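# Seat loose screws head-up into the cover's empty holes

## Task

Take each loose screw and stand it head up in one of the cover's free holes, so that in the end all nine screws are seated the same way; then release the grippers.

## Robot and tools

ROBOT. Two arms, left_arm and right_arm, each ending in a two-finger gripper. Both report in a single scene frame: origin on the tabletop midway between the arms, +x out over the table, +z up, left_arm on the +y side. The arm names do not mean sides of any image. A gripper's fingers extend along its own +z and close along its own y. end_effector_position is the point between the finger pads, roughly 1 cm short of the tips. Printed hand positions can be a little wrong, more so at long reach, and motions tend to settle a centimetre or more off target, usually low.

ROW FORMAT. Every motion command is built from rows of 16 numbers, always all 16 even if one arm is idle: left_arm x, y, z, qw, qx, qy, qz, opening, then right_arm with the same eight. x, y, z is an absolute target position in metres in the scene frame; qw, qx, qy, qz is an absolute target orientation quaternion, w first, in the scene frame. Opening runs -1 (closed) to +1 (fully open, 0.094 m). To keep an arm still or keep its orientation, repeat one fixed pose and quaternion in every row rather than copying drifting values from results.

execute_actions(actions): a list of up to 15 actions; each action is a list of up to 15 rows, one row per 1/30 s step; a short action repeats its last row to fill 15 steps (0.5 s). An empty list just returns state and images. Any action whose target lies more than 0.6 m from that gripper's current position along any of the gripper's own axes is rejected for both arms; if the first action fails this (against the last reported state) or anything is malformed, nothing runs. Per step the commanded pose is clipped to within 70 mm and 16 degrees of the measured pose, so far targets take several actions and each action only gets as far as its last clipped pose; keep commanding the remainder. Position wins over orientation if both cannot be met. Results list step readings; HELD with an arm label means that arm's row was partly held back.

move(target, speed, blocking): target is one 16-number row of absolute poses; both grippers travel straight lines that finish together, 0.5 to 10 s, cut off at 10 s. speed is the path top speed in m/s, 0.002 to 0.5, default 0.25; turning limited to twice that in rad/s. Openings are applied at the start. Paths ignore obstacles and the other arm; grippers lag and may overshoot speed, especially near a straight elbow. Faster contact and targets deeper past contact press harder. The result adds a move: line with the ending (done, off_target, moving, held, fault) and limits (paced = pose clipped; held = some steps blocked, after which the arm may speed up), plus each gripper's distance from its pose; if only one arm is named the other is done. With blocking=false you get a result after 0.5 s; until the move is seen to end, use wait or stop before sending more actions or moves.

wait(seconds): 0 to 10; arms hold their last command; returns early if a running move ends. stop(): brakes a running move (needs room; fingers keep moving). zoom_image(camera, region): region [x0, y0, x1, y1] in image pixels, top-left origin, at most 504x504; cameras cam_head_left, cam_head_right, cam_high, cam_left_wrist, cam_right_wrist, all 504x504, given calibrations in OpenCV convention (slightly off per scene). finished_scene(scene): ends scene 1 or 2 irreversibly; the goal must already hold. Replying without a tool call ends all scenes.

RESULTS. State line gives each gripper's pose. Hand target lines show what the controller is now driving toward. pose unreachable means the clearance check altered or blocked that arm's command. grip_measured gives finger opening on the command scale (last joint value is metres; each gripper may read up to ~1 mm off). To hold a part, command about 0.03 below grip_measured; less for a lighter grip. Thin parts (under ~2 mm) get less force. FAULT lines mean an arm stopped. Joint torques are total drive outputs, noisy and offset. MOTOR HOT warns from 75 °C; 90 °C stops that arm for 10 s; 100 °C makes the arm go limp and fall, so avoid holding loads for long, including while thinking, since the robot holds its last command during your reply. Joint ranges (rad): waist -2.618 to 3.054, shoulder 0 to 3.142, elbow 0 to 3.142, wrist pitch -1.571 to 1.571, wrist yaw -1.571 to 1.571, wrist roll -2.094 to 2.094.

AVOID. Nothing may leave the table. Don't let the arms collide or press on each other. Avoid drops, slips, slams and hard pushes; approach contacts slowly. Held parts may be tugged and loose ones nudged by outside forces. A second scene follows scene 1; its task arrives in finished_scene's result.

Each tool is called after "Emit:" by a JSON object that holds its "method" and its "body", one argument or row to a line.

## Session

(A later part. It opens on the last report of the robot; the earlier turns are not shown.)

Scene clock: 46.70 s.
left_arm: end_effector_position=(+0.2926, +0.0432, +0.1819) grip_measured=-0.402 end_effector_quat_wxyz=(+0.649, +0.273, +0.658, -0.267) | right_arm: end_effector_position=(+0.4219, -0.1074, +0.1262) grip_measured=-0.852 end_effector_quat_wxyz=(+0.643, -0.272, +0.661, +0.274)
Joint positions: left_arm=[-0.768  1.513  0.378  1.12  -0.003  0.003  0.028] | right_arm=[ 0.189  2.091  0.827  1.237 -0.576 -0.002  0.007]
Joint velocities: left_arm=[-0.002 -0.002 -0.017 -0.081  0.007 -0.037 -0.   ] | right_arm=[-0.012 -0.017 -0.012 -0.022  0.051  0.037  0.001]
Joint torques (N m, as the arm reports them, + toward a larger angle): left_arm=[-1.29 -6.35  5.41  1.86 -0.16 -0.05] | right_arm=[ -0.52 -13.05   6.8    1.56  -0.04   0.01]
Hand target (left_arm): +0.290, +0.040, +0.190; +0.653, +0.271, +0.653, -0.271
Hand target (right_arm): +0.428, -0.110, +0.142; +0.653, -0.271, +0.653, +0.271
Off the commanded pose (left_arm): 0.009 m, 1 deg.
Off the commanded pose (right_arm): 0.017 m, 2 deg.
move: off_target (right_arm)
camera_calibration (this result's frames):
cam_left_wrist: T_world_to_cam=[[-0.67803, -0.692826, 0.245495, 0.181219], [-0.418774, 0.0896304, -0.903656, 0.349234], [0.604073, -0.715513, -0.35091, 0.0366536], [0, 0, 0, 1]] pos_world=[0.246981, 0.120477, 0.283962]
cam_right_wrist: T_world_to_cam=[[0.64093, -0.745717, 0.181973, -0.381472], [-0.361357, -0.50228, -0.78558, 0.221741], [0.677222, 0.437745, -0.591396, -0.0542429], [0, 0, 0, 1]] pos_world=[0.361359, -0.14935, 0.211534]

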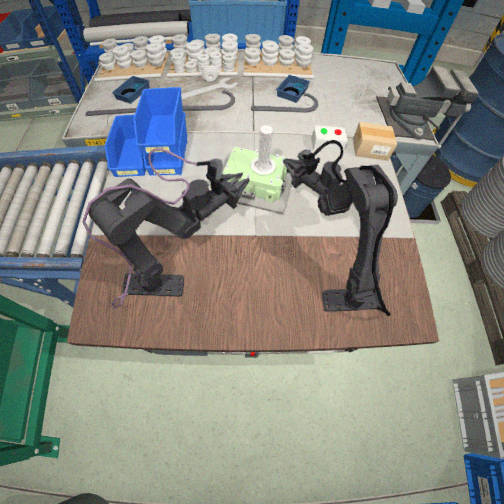

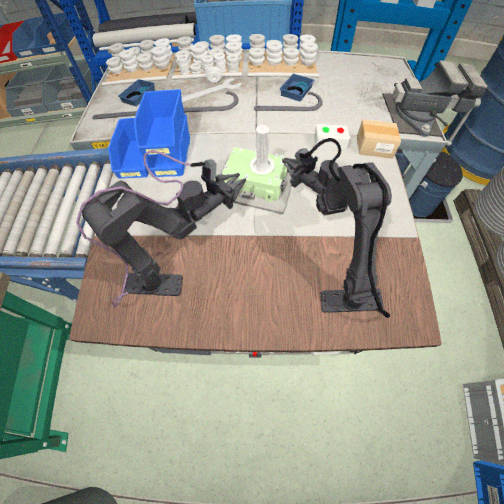

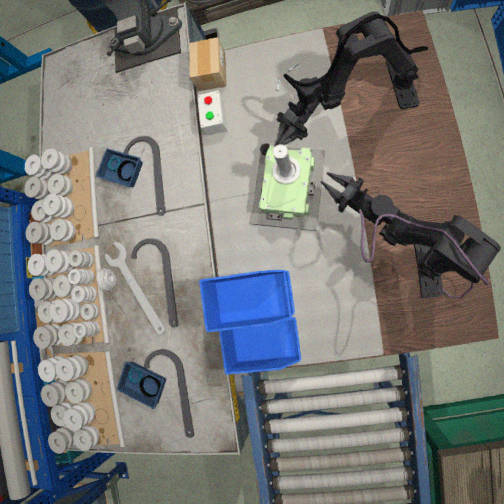

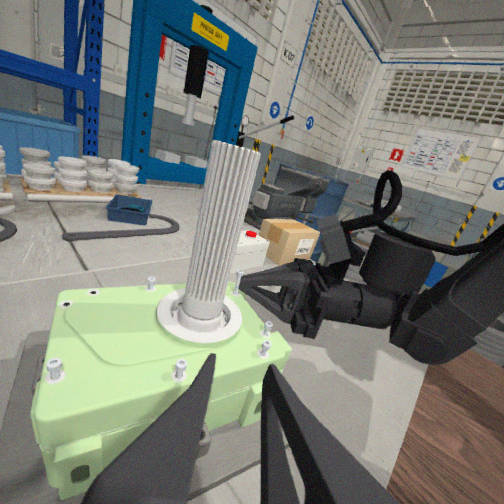

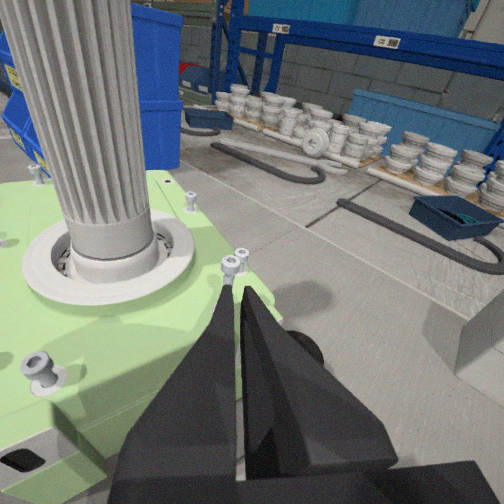

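Emit:
{"method": "move", "body": {
  "target": [0.29,0.04,0.19,0.653,0.271,0.653,-0.271,-0.4, 0.40,-0.14,0.15,0.653,-0.271,0.653,0.271,-0.85],
  "speed": 0.05
}}

Emit:
{"method": "move", "body": {
  "target": [0.29,0.04,0.19,0.653,0.271,0.653,-0.271,-0.4, 0.36,-0.42,0.13,0,-0.707,0.707,0,0]
}}

Emit:
{"method": "zoom_image", "body": {
  "camera": "cam_left_wrist",
  "region": [190, 250, 290, 340]
}}

Scene clock: 48.13 s.
left_arm: end_effector_position=(+0.2926, +0.0432, +0.1819) grip_measured=-0.402 end_effector_quat_wxyz=(+0.649, +0.273, +0.658, -0.267) | right_arm: end_effector_position=(+0.4039, -0.1367, +0.1444) grip_measured=-0.852 end_effector_quat_wxyz=(+0.651, -0.271, +0.655, +0.271)
Joint positions: left_arm=[-0.768  1.513  0.378  1.12  -0.003  0.003  0.028] | right_arm=[ 0.117  1.983  0.726  1.25  -0.641 -0.002  0.007]
Joint velocities: left_arm=[-0.027 -0.022 -0.007 -0.066 -0.066 -0.022 -0.   ] | right_arm=[ 0.007  0.002 -0.022 -0.037 -0.022  0.051  0.   ]
Joint torques (N m, as the arm reports them, + toward a larger angle): left_arm=[-1.29 -6.35  5.39  1.86 -0.16 -0.05] | right_arm=[ -0.45 -12.     3.68   1.7   -0.08   0.02]
Hand target (left_arm): +0.290, +0.040, +0.190; +0.653, +0.271, +0.653, -0.271
Hand target (right_arm): +0.400, -0.140, +0.150; +0.653, -0.271, +0.653, +0.271
Off the commanded pose (left_arm): 0.009 m, 1 deg.
Off the commanded pose (right_arm): 0.008 m, 0 deg.
move: done
camera_calibration (this result's frames):
cam_left_wrist: T_world_to_cam=[[-0.677766, -0.693086, 0.245489, 0.18122], [-0.418804, 0.0894742, -0.903658, 0.349266], [0.604347, -0.715281, -0.35091, 0.0365689], [0, 0, 0, 1]] pos_world=[0.246999, 0.120508, 0.283962]
cam_right_wrist: T_world_to_cam=[[0.631832, -0.751219, 0.190943, -0.393515], [-0.349429, -0.495952, -0.794941, 0.212239], [0.691873, 0.435548, -0.575855, -0.0268835], [0, 0, 0, 1]] pos_world=[0.341398, -0.178646, 0.228376]

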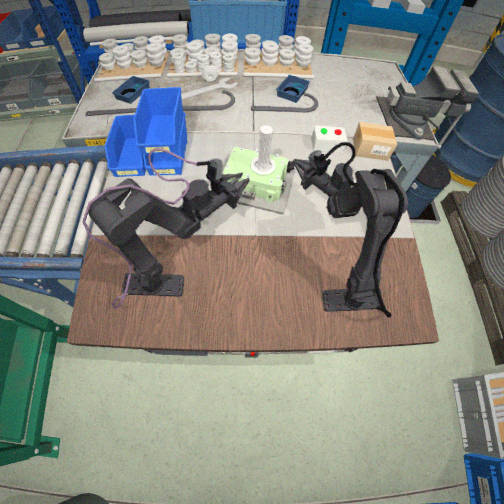

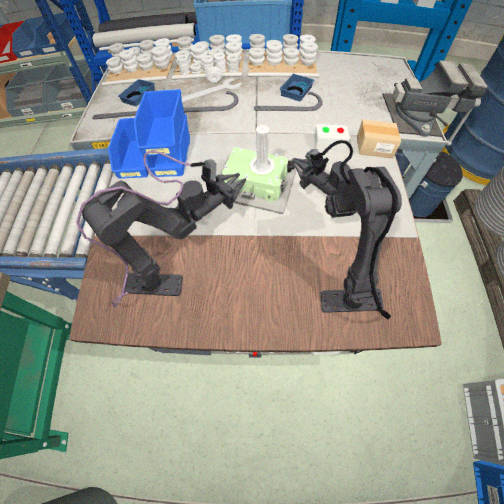

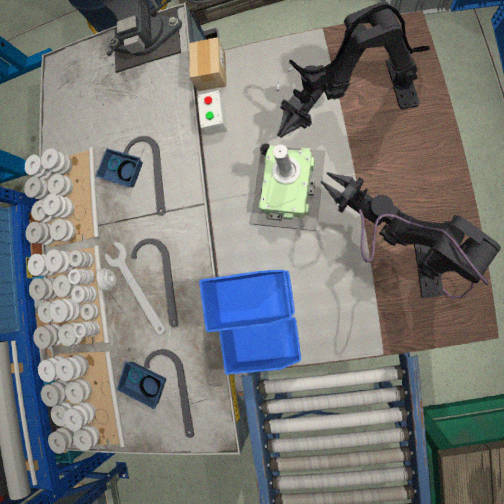

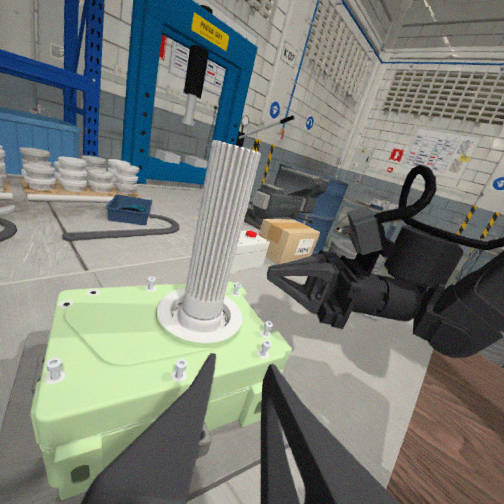

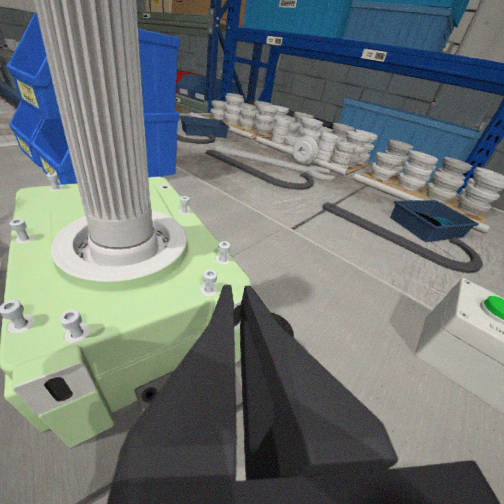

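Scene clock: 52.13 s.
left_arm: end_effector_position=(+0.2926, +0.0432, +0.1819) grip_measured=-0.402 end_effector_quat_wxyz=(+0.649, +0.273, +0.658, -0.267) | right_arm: end_effector_position=(+0.3618, -0.4153, +0.1317) grip_measured=-0.002 end_effector_quat_wxyz=(-0.010, +0.705, -0.709, +0.005)
Joint positions: left_arm=[-0.768  1.513  0.378  1.12  -0.003  0.003  0.028] | right_arm=[-0.284  2.173  2.108 -1.488 -0.012 -1.822  0.047]
Joint velocities: left_arm=[-0.002 -0.027 -0.007 -0.066 -0.007  0.037  0.001] | right_arm=[-0.012  0.012 -0.022 -0.066  0.022 -0.022 -0.001]
Joint torques (N m, as the arm reports them, + toward a larger angle): left_arm=[-1.28 -6.36  5.39  1.85 -0.15 -0.06] | right_arm=[ -0.51 -11.24   7.85   0.15  -0.03  -0.09]
Hand target (left_arm): +0.290, +0.040, +0.190; +0.653, +0.271, +0.653, -0.271
Hand target (right_arm): +0.361, -0.419, +0.129; -0.004, +0.704, -0.710, -0.002
Off the commanded pose (left_arm): 0.009 m, 1 deg.
Off the commanded pose (right_arm): 0.005 m, 1 deg.
move: done
camera_calibration (this result's frames):
cam_left_wrist: T_world_to_cam=[[-0.677766, -0.693086, 0.245489, 0.18122], [-0.418804, 0.0894742, -0.903658, 0.349266], [0.604347, -0.715281, -0.35091, 0.0365689], [0, 0, 0, 1]] pos_world=[0.246999, 0.120508, 0.283962]
cam_right_wrist: T_world_to_cam=[[0.97664, 0.186474, 0.106776, -0.298042], [0.0888417, -0.802858, 0.589513, -0.419149], [0.195655, -0.566256, -0.80067, -0.0906668], [0, 0, 0, 1]] pos_world=[0.346057, -0.332281, 0.206324]

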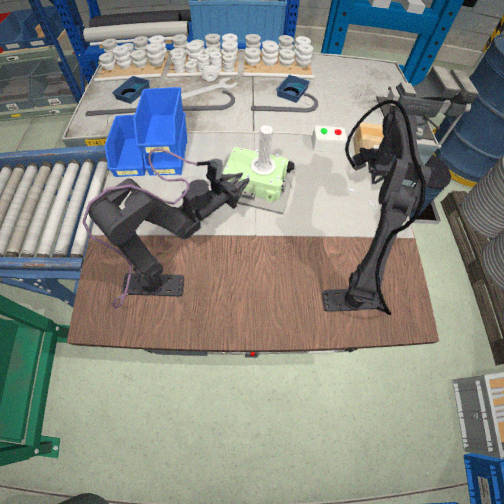

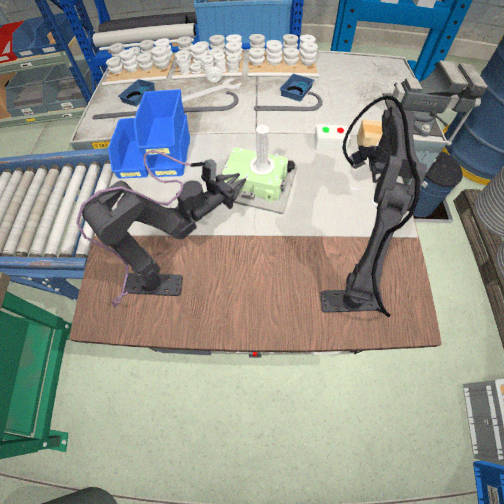

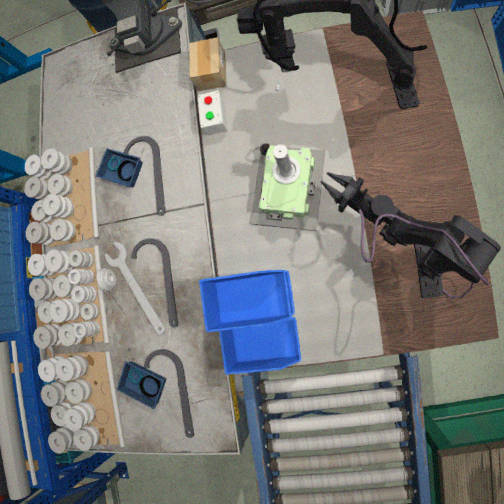

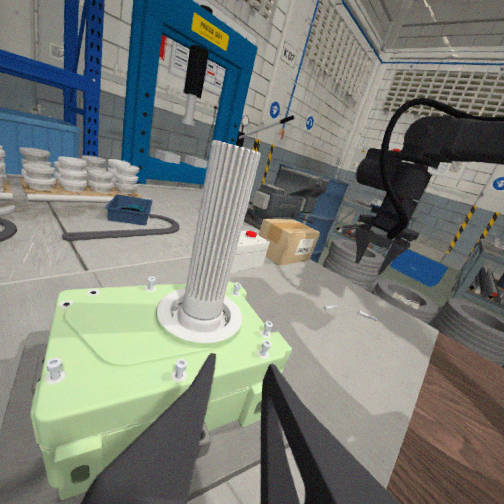

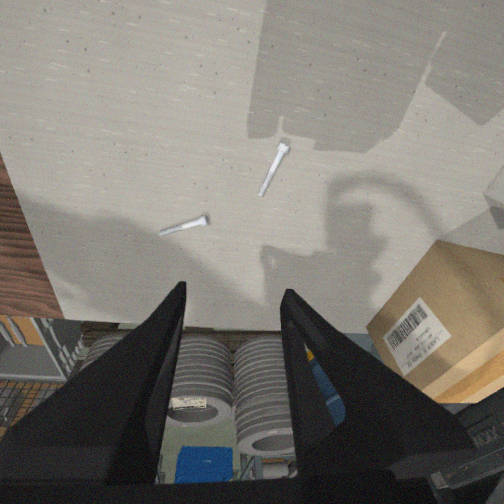

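Region (190, 250, 290, 340) of cam_left_wrist's 504x504 image, scaled by 5.040, with more detail than that image has; it fills the top 454 rows of this view, and the rest is white.

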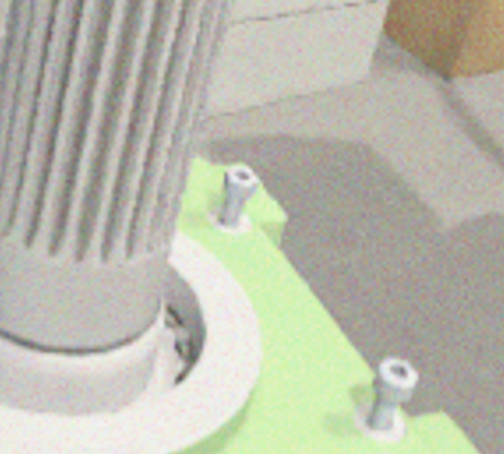

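Emit:
{"method": "move", "body": {
  "target": [0.25,0.35,0.2,0,0,1,0,0, 0.397,-0.384,0.04,0,-0.616,0.788,0,0]
}}

Emit:
{"method": "move", "body": {
  "target": [0.25,0.35,0.2,0,0,1,0,0, 0.397,-0.384,0.005,0,-0.616,0.788,0,0],
  "speed": 0.05
}}

Scene clock: 56.33 s.
left_arm: end_effector_position=(+0.2470, +0.3436, +0.1928) grip_measured=-0.002 end_effector_quat_wxyz=(+0.006, +0.003, +1.000, -0.003) | right_arm: end_effector_position=(+0.4000, -0.3885, +0.0516) grip_measured=-0.002 end_effector_quat_wxyz=(+0.009, -0.615, +0.789, -0.010)
Joint positions: left_arm=[ 0.061  1.488  1.486 -1.557  0.006  0.049  0.047] | right_arm=[-0.201  2.298  1.995 -1.24  -0.    -1.497  0.047]
Joint velocities: left_arm=[-0.007 -0.012 -0.012  0.007 -0.051  0.081  0.   ] | right_arm=[-0.012 -0.017 -0.007  0.007 -0.051 -0.037 -0.001]
Joint torques (N m, as the arm reports them, + toward a larger angle): left_arm=[ 0.91 -4.48  7.26  0.16 -0.16  0.07] | right_arm=[  0.55 -12.69   5.19   0.36   0.01   0.02]
Hand target (left_arm): +0.250, +0.349, +0.199; +0.012, +0.004, +1.000, +0.005
Hand target (right_arm): +0.397, -0.384, +0.040; -0.000, -0.616, +0.788, +0.000
Off the commanded pose (left_arm): 0.010 m, 1 deg.
Off the commanded pose (right_arm): 0.013 m, 2 deg.
joint sent to its limit (left arm) — the command would take joint 4 (wrist pitch) past its lower limit, so that joint was sent only as far as its limit.
move: off_target (right_arm)
camera_calibration (this result's frames):
cam_left_wrist: T_world_to_cam=[[0.242652, -0.97011, 0.00255416, 0.270545], [-0.913694, -0.227655, 0.336655, 0.305237], [-0.326011, -0.0840237, -0.941625, 0.409634], [0, 0, 0, 1]] pos_world=[0.34679, 0.366365, 0.282271]
cam_right_wrist: T_world_to_cam=[[0.992222, -0.0519509, 0.113123, -0.430987], [-0.109448, -0.797007, 0.59397, -0.272374], [0.0593028, -0.601732, -0.796494, -0.106548], [0, 0, 0, 1]] pos_world=[0.404142, -0.303587, 0.125672]

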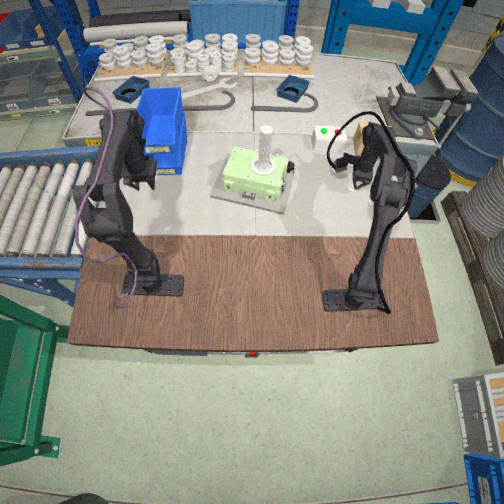

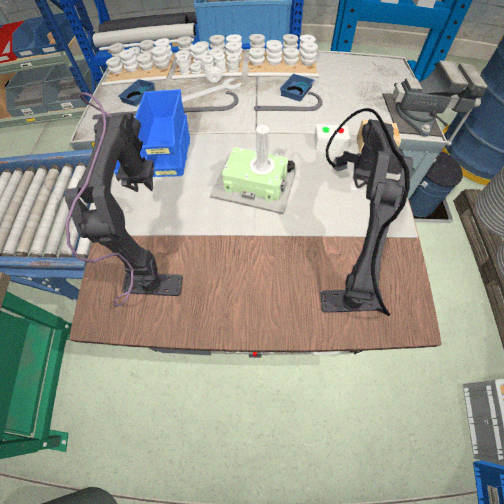

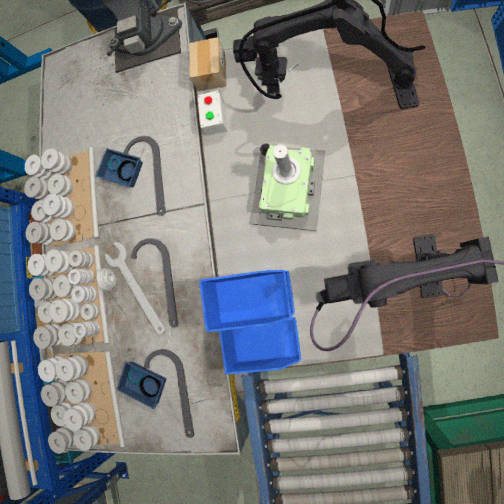

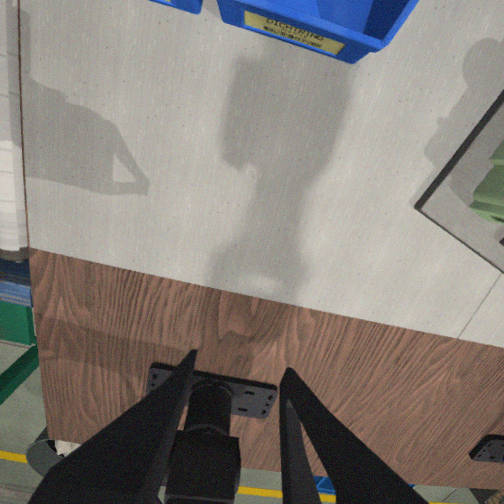

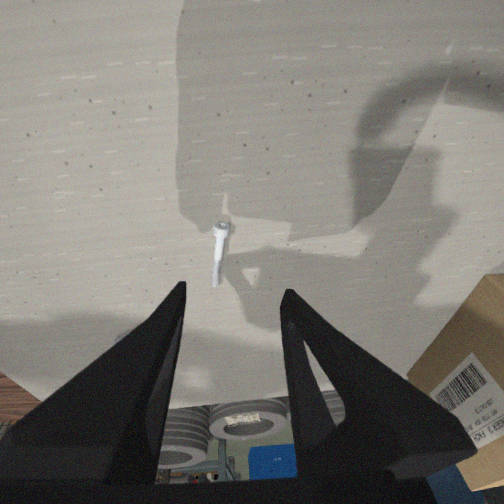

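Scene clock: 57.57 s.
left_arm: end_effector_position=(+0.2465, +0.3458, +0.1928) grip_measured=-0.002 end_effector_quat_wxyz=(+0.005, -0.000, +1.000, -0.003) | right_arm: end_effector_position=(+0.3994, -0.3885, +0.0174) grip_measured=-0.001 end_effector_quat_wxyz=(+0.008, -0.614, +0.789, -0.009)
Joint positions: left_arm=[ 0.069  1.488  1.486 -1.558  0.006  0.051  0.047] | right_arm=[-0.201  2.32   1.896 -1.124  0.    -1.496  0.047]
Joint velocities: left_arm=[ 0.017  0.002 -0.002  0.037 -0.007  0.066  0.002] | right_arm=[-0.012 -0.007 -0.002  0.022  0.022 -0.022 -0.   ]
Joint torques (N m, as the arm reports them, + toward a larger angle): left_arm=[ 1.02 -4.7   7.3   0.17 -0.08  0.07] | right_arm=[  0.57 -12.58   5.07   0.44   0.01   0.05]
Hand target (left_arm): +0.250, +0.350, +0.200; +0.014, -0.000, +1.000, +0.001
Hand target (right_arm): +0.397, -0.384, +0.005; -0.000, -0.616, +0.788, -0.000
Off the commanded pose (left_arm): 0.009 m, 1 deg.
Off the commanded pose (right_arm): 0.013 m, 1 deg.
joint sent to its limit (left arm) — the command would take joint 4 (wrist pitch) past its lower limit, so that joint was sent only as far as its limit.
move: off_target (right_arm)
camera_calibration (this result's frames):
cam_left_wrist: T_world_to_cam=[[0.249311, -0.968421, 0.0022297, 0.270571], [-0.911599, -0.233905, 0.338048, 0.306663], [-0.326851, -0.0863118, -0.941126, 0.410556], [0, 0, 0, 1]] pos_world=[0.346287, 0.369193, 0.282115]
cam_right_wrist: T_world_to_cam=[[0.992695, -0.052733, 0.108518, -0.426889], [-0.107316, -0.796955, 0.594429, -0.253023], [0.055138, -0.601732, -0.796793, -0.132051], [0, 0, 0, 1]] pos_world=[0.403898, -0.303619, 0.0915118]

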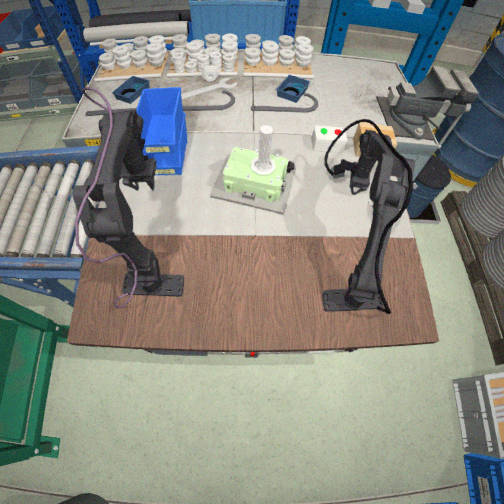

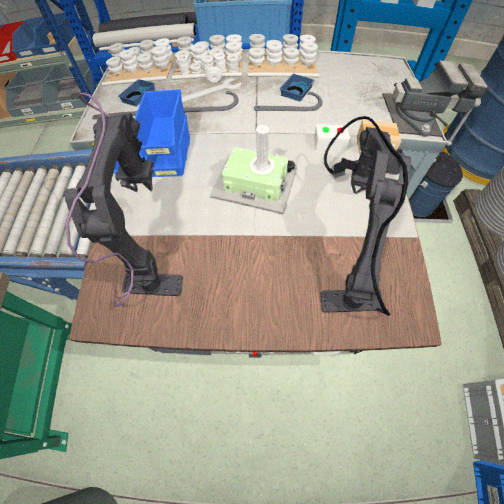

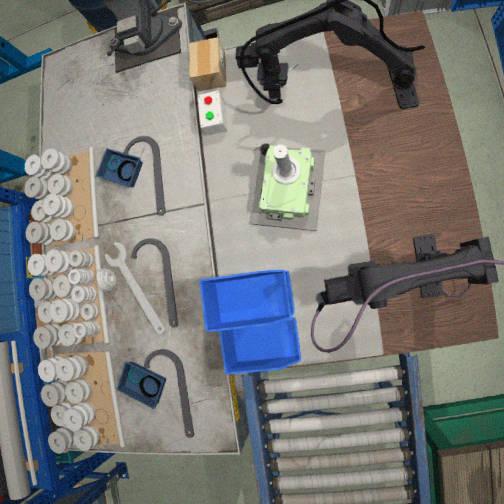

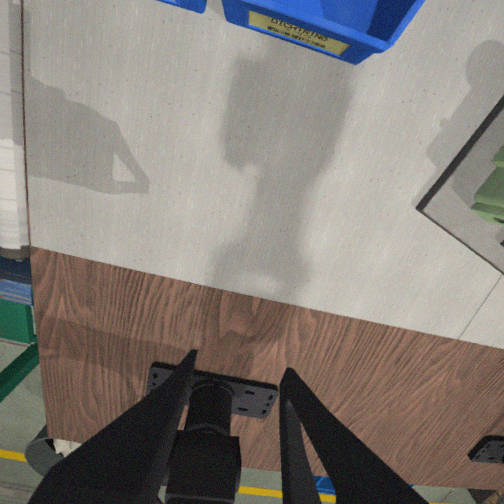

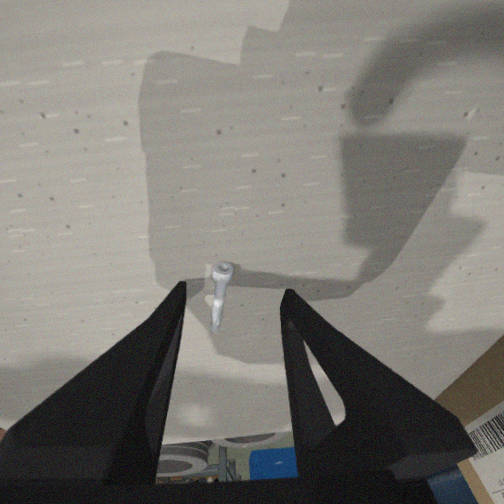

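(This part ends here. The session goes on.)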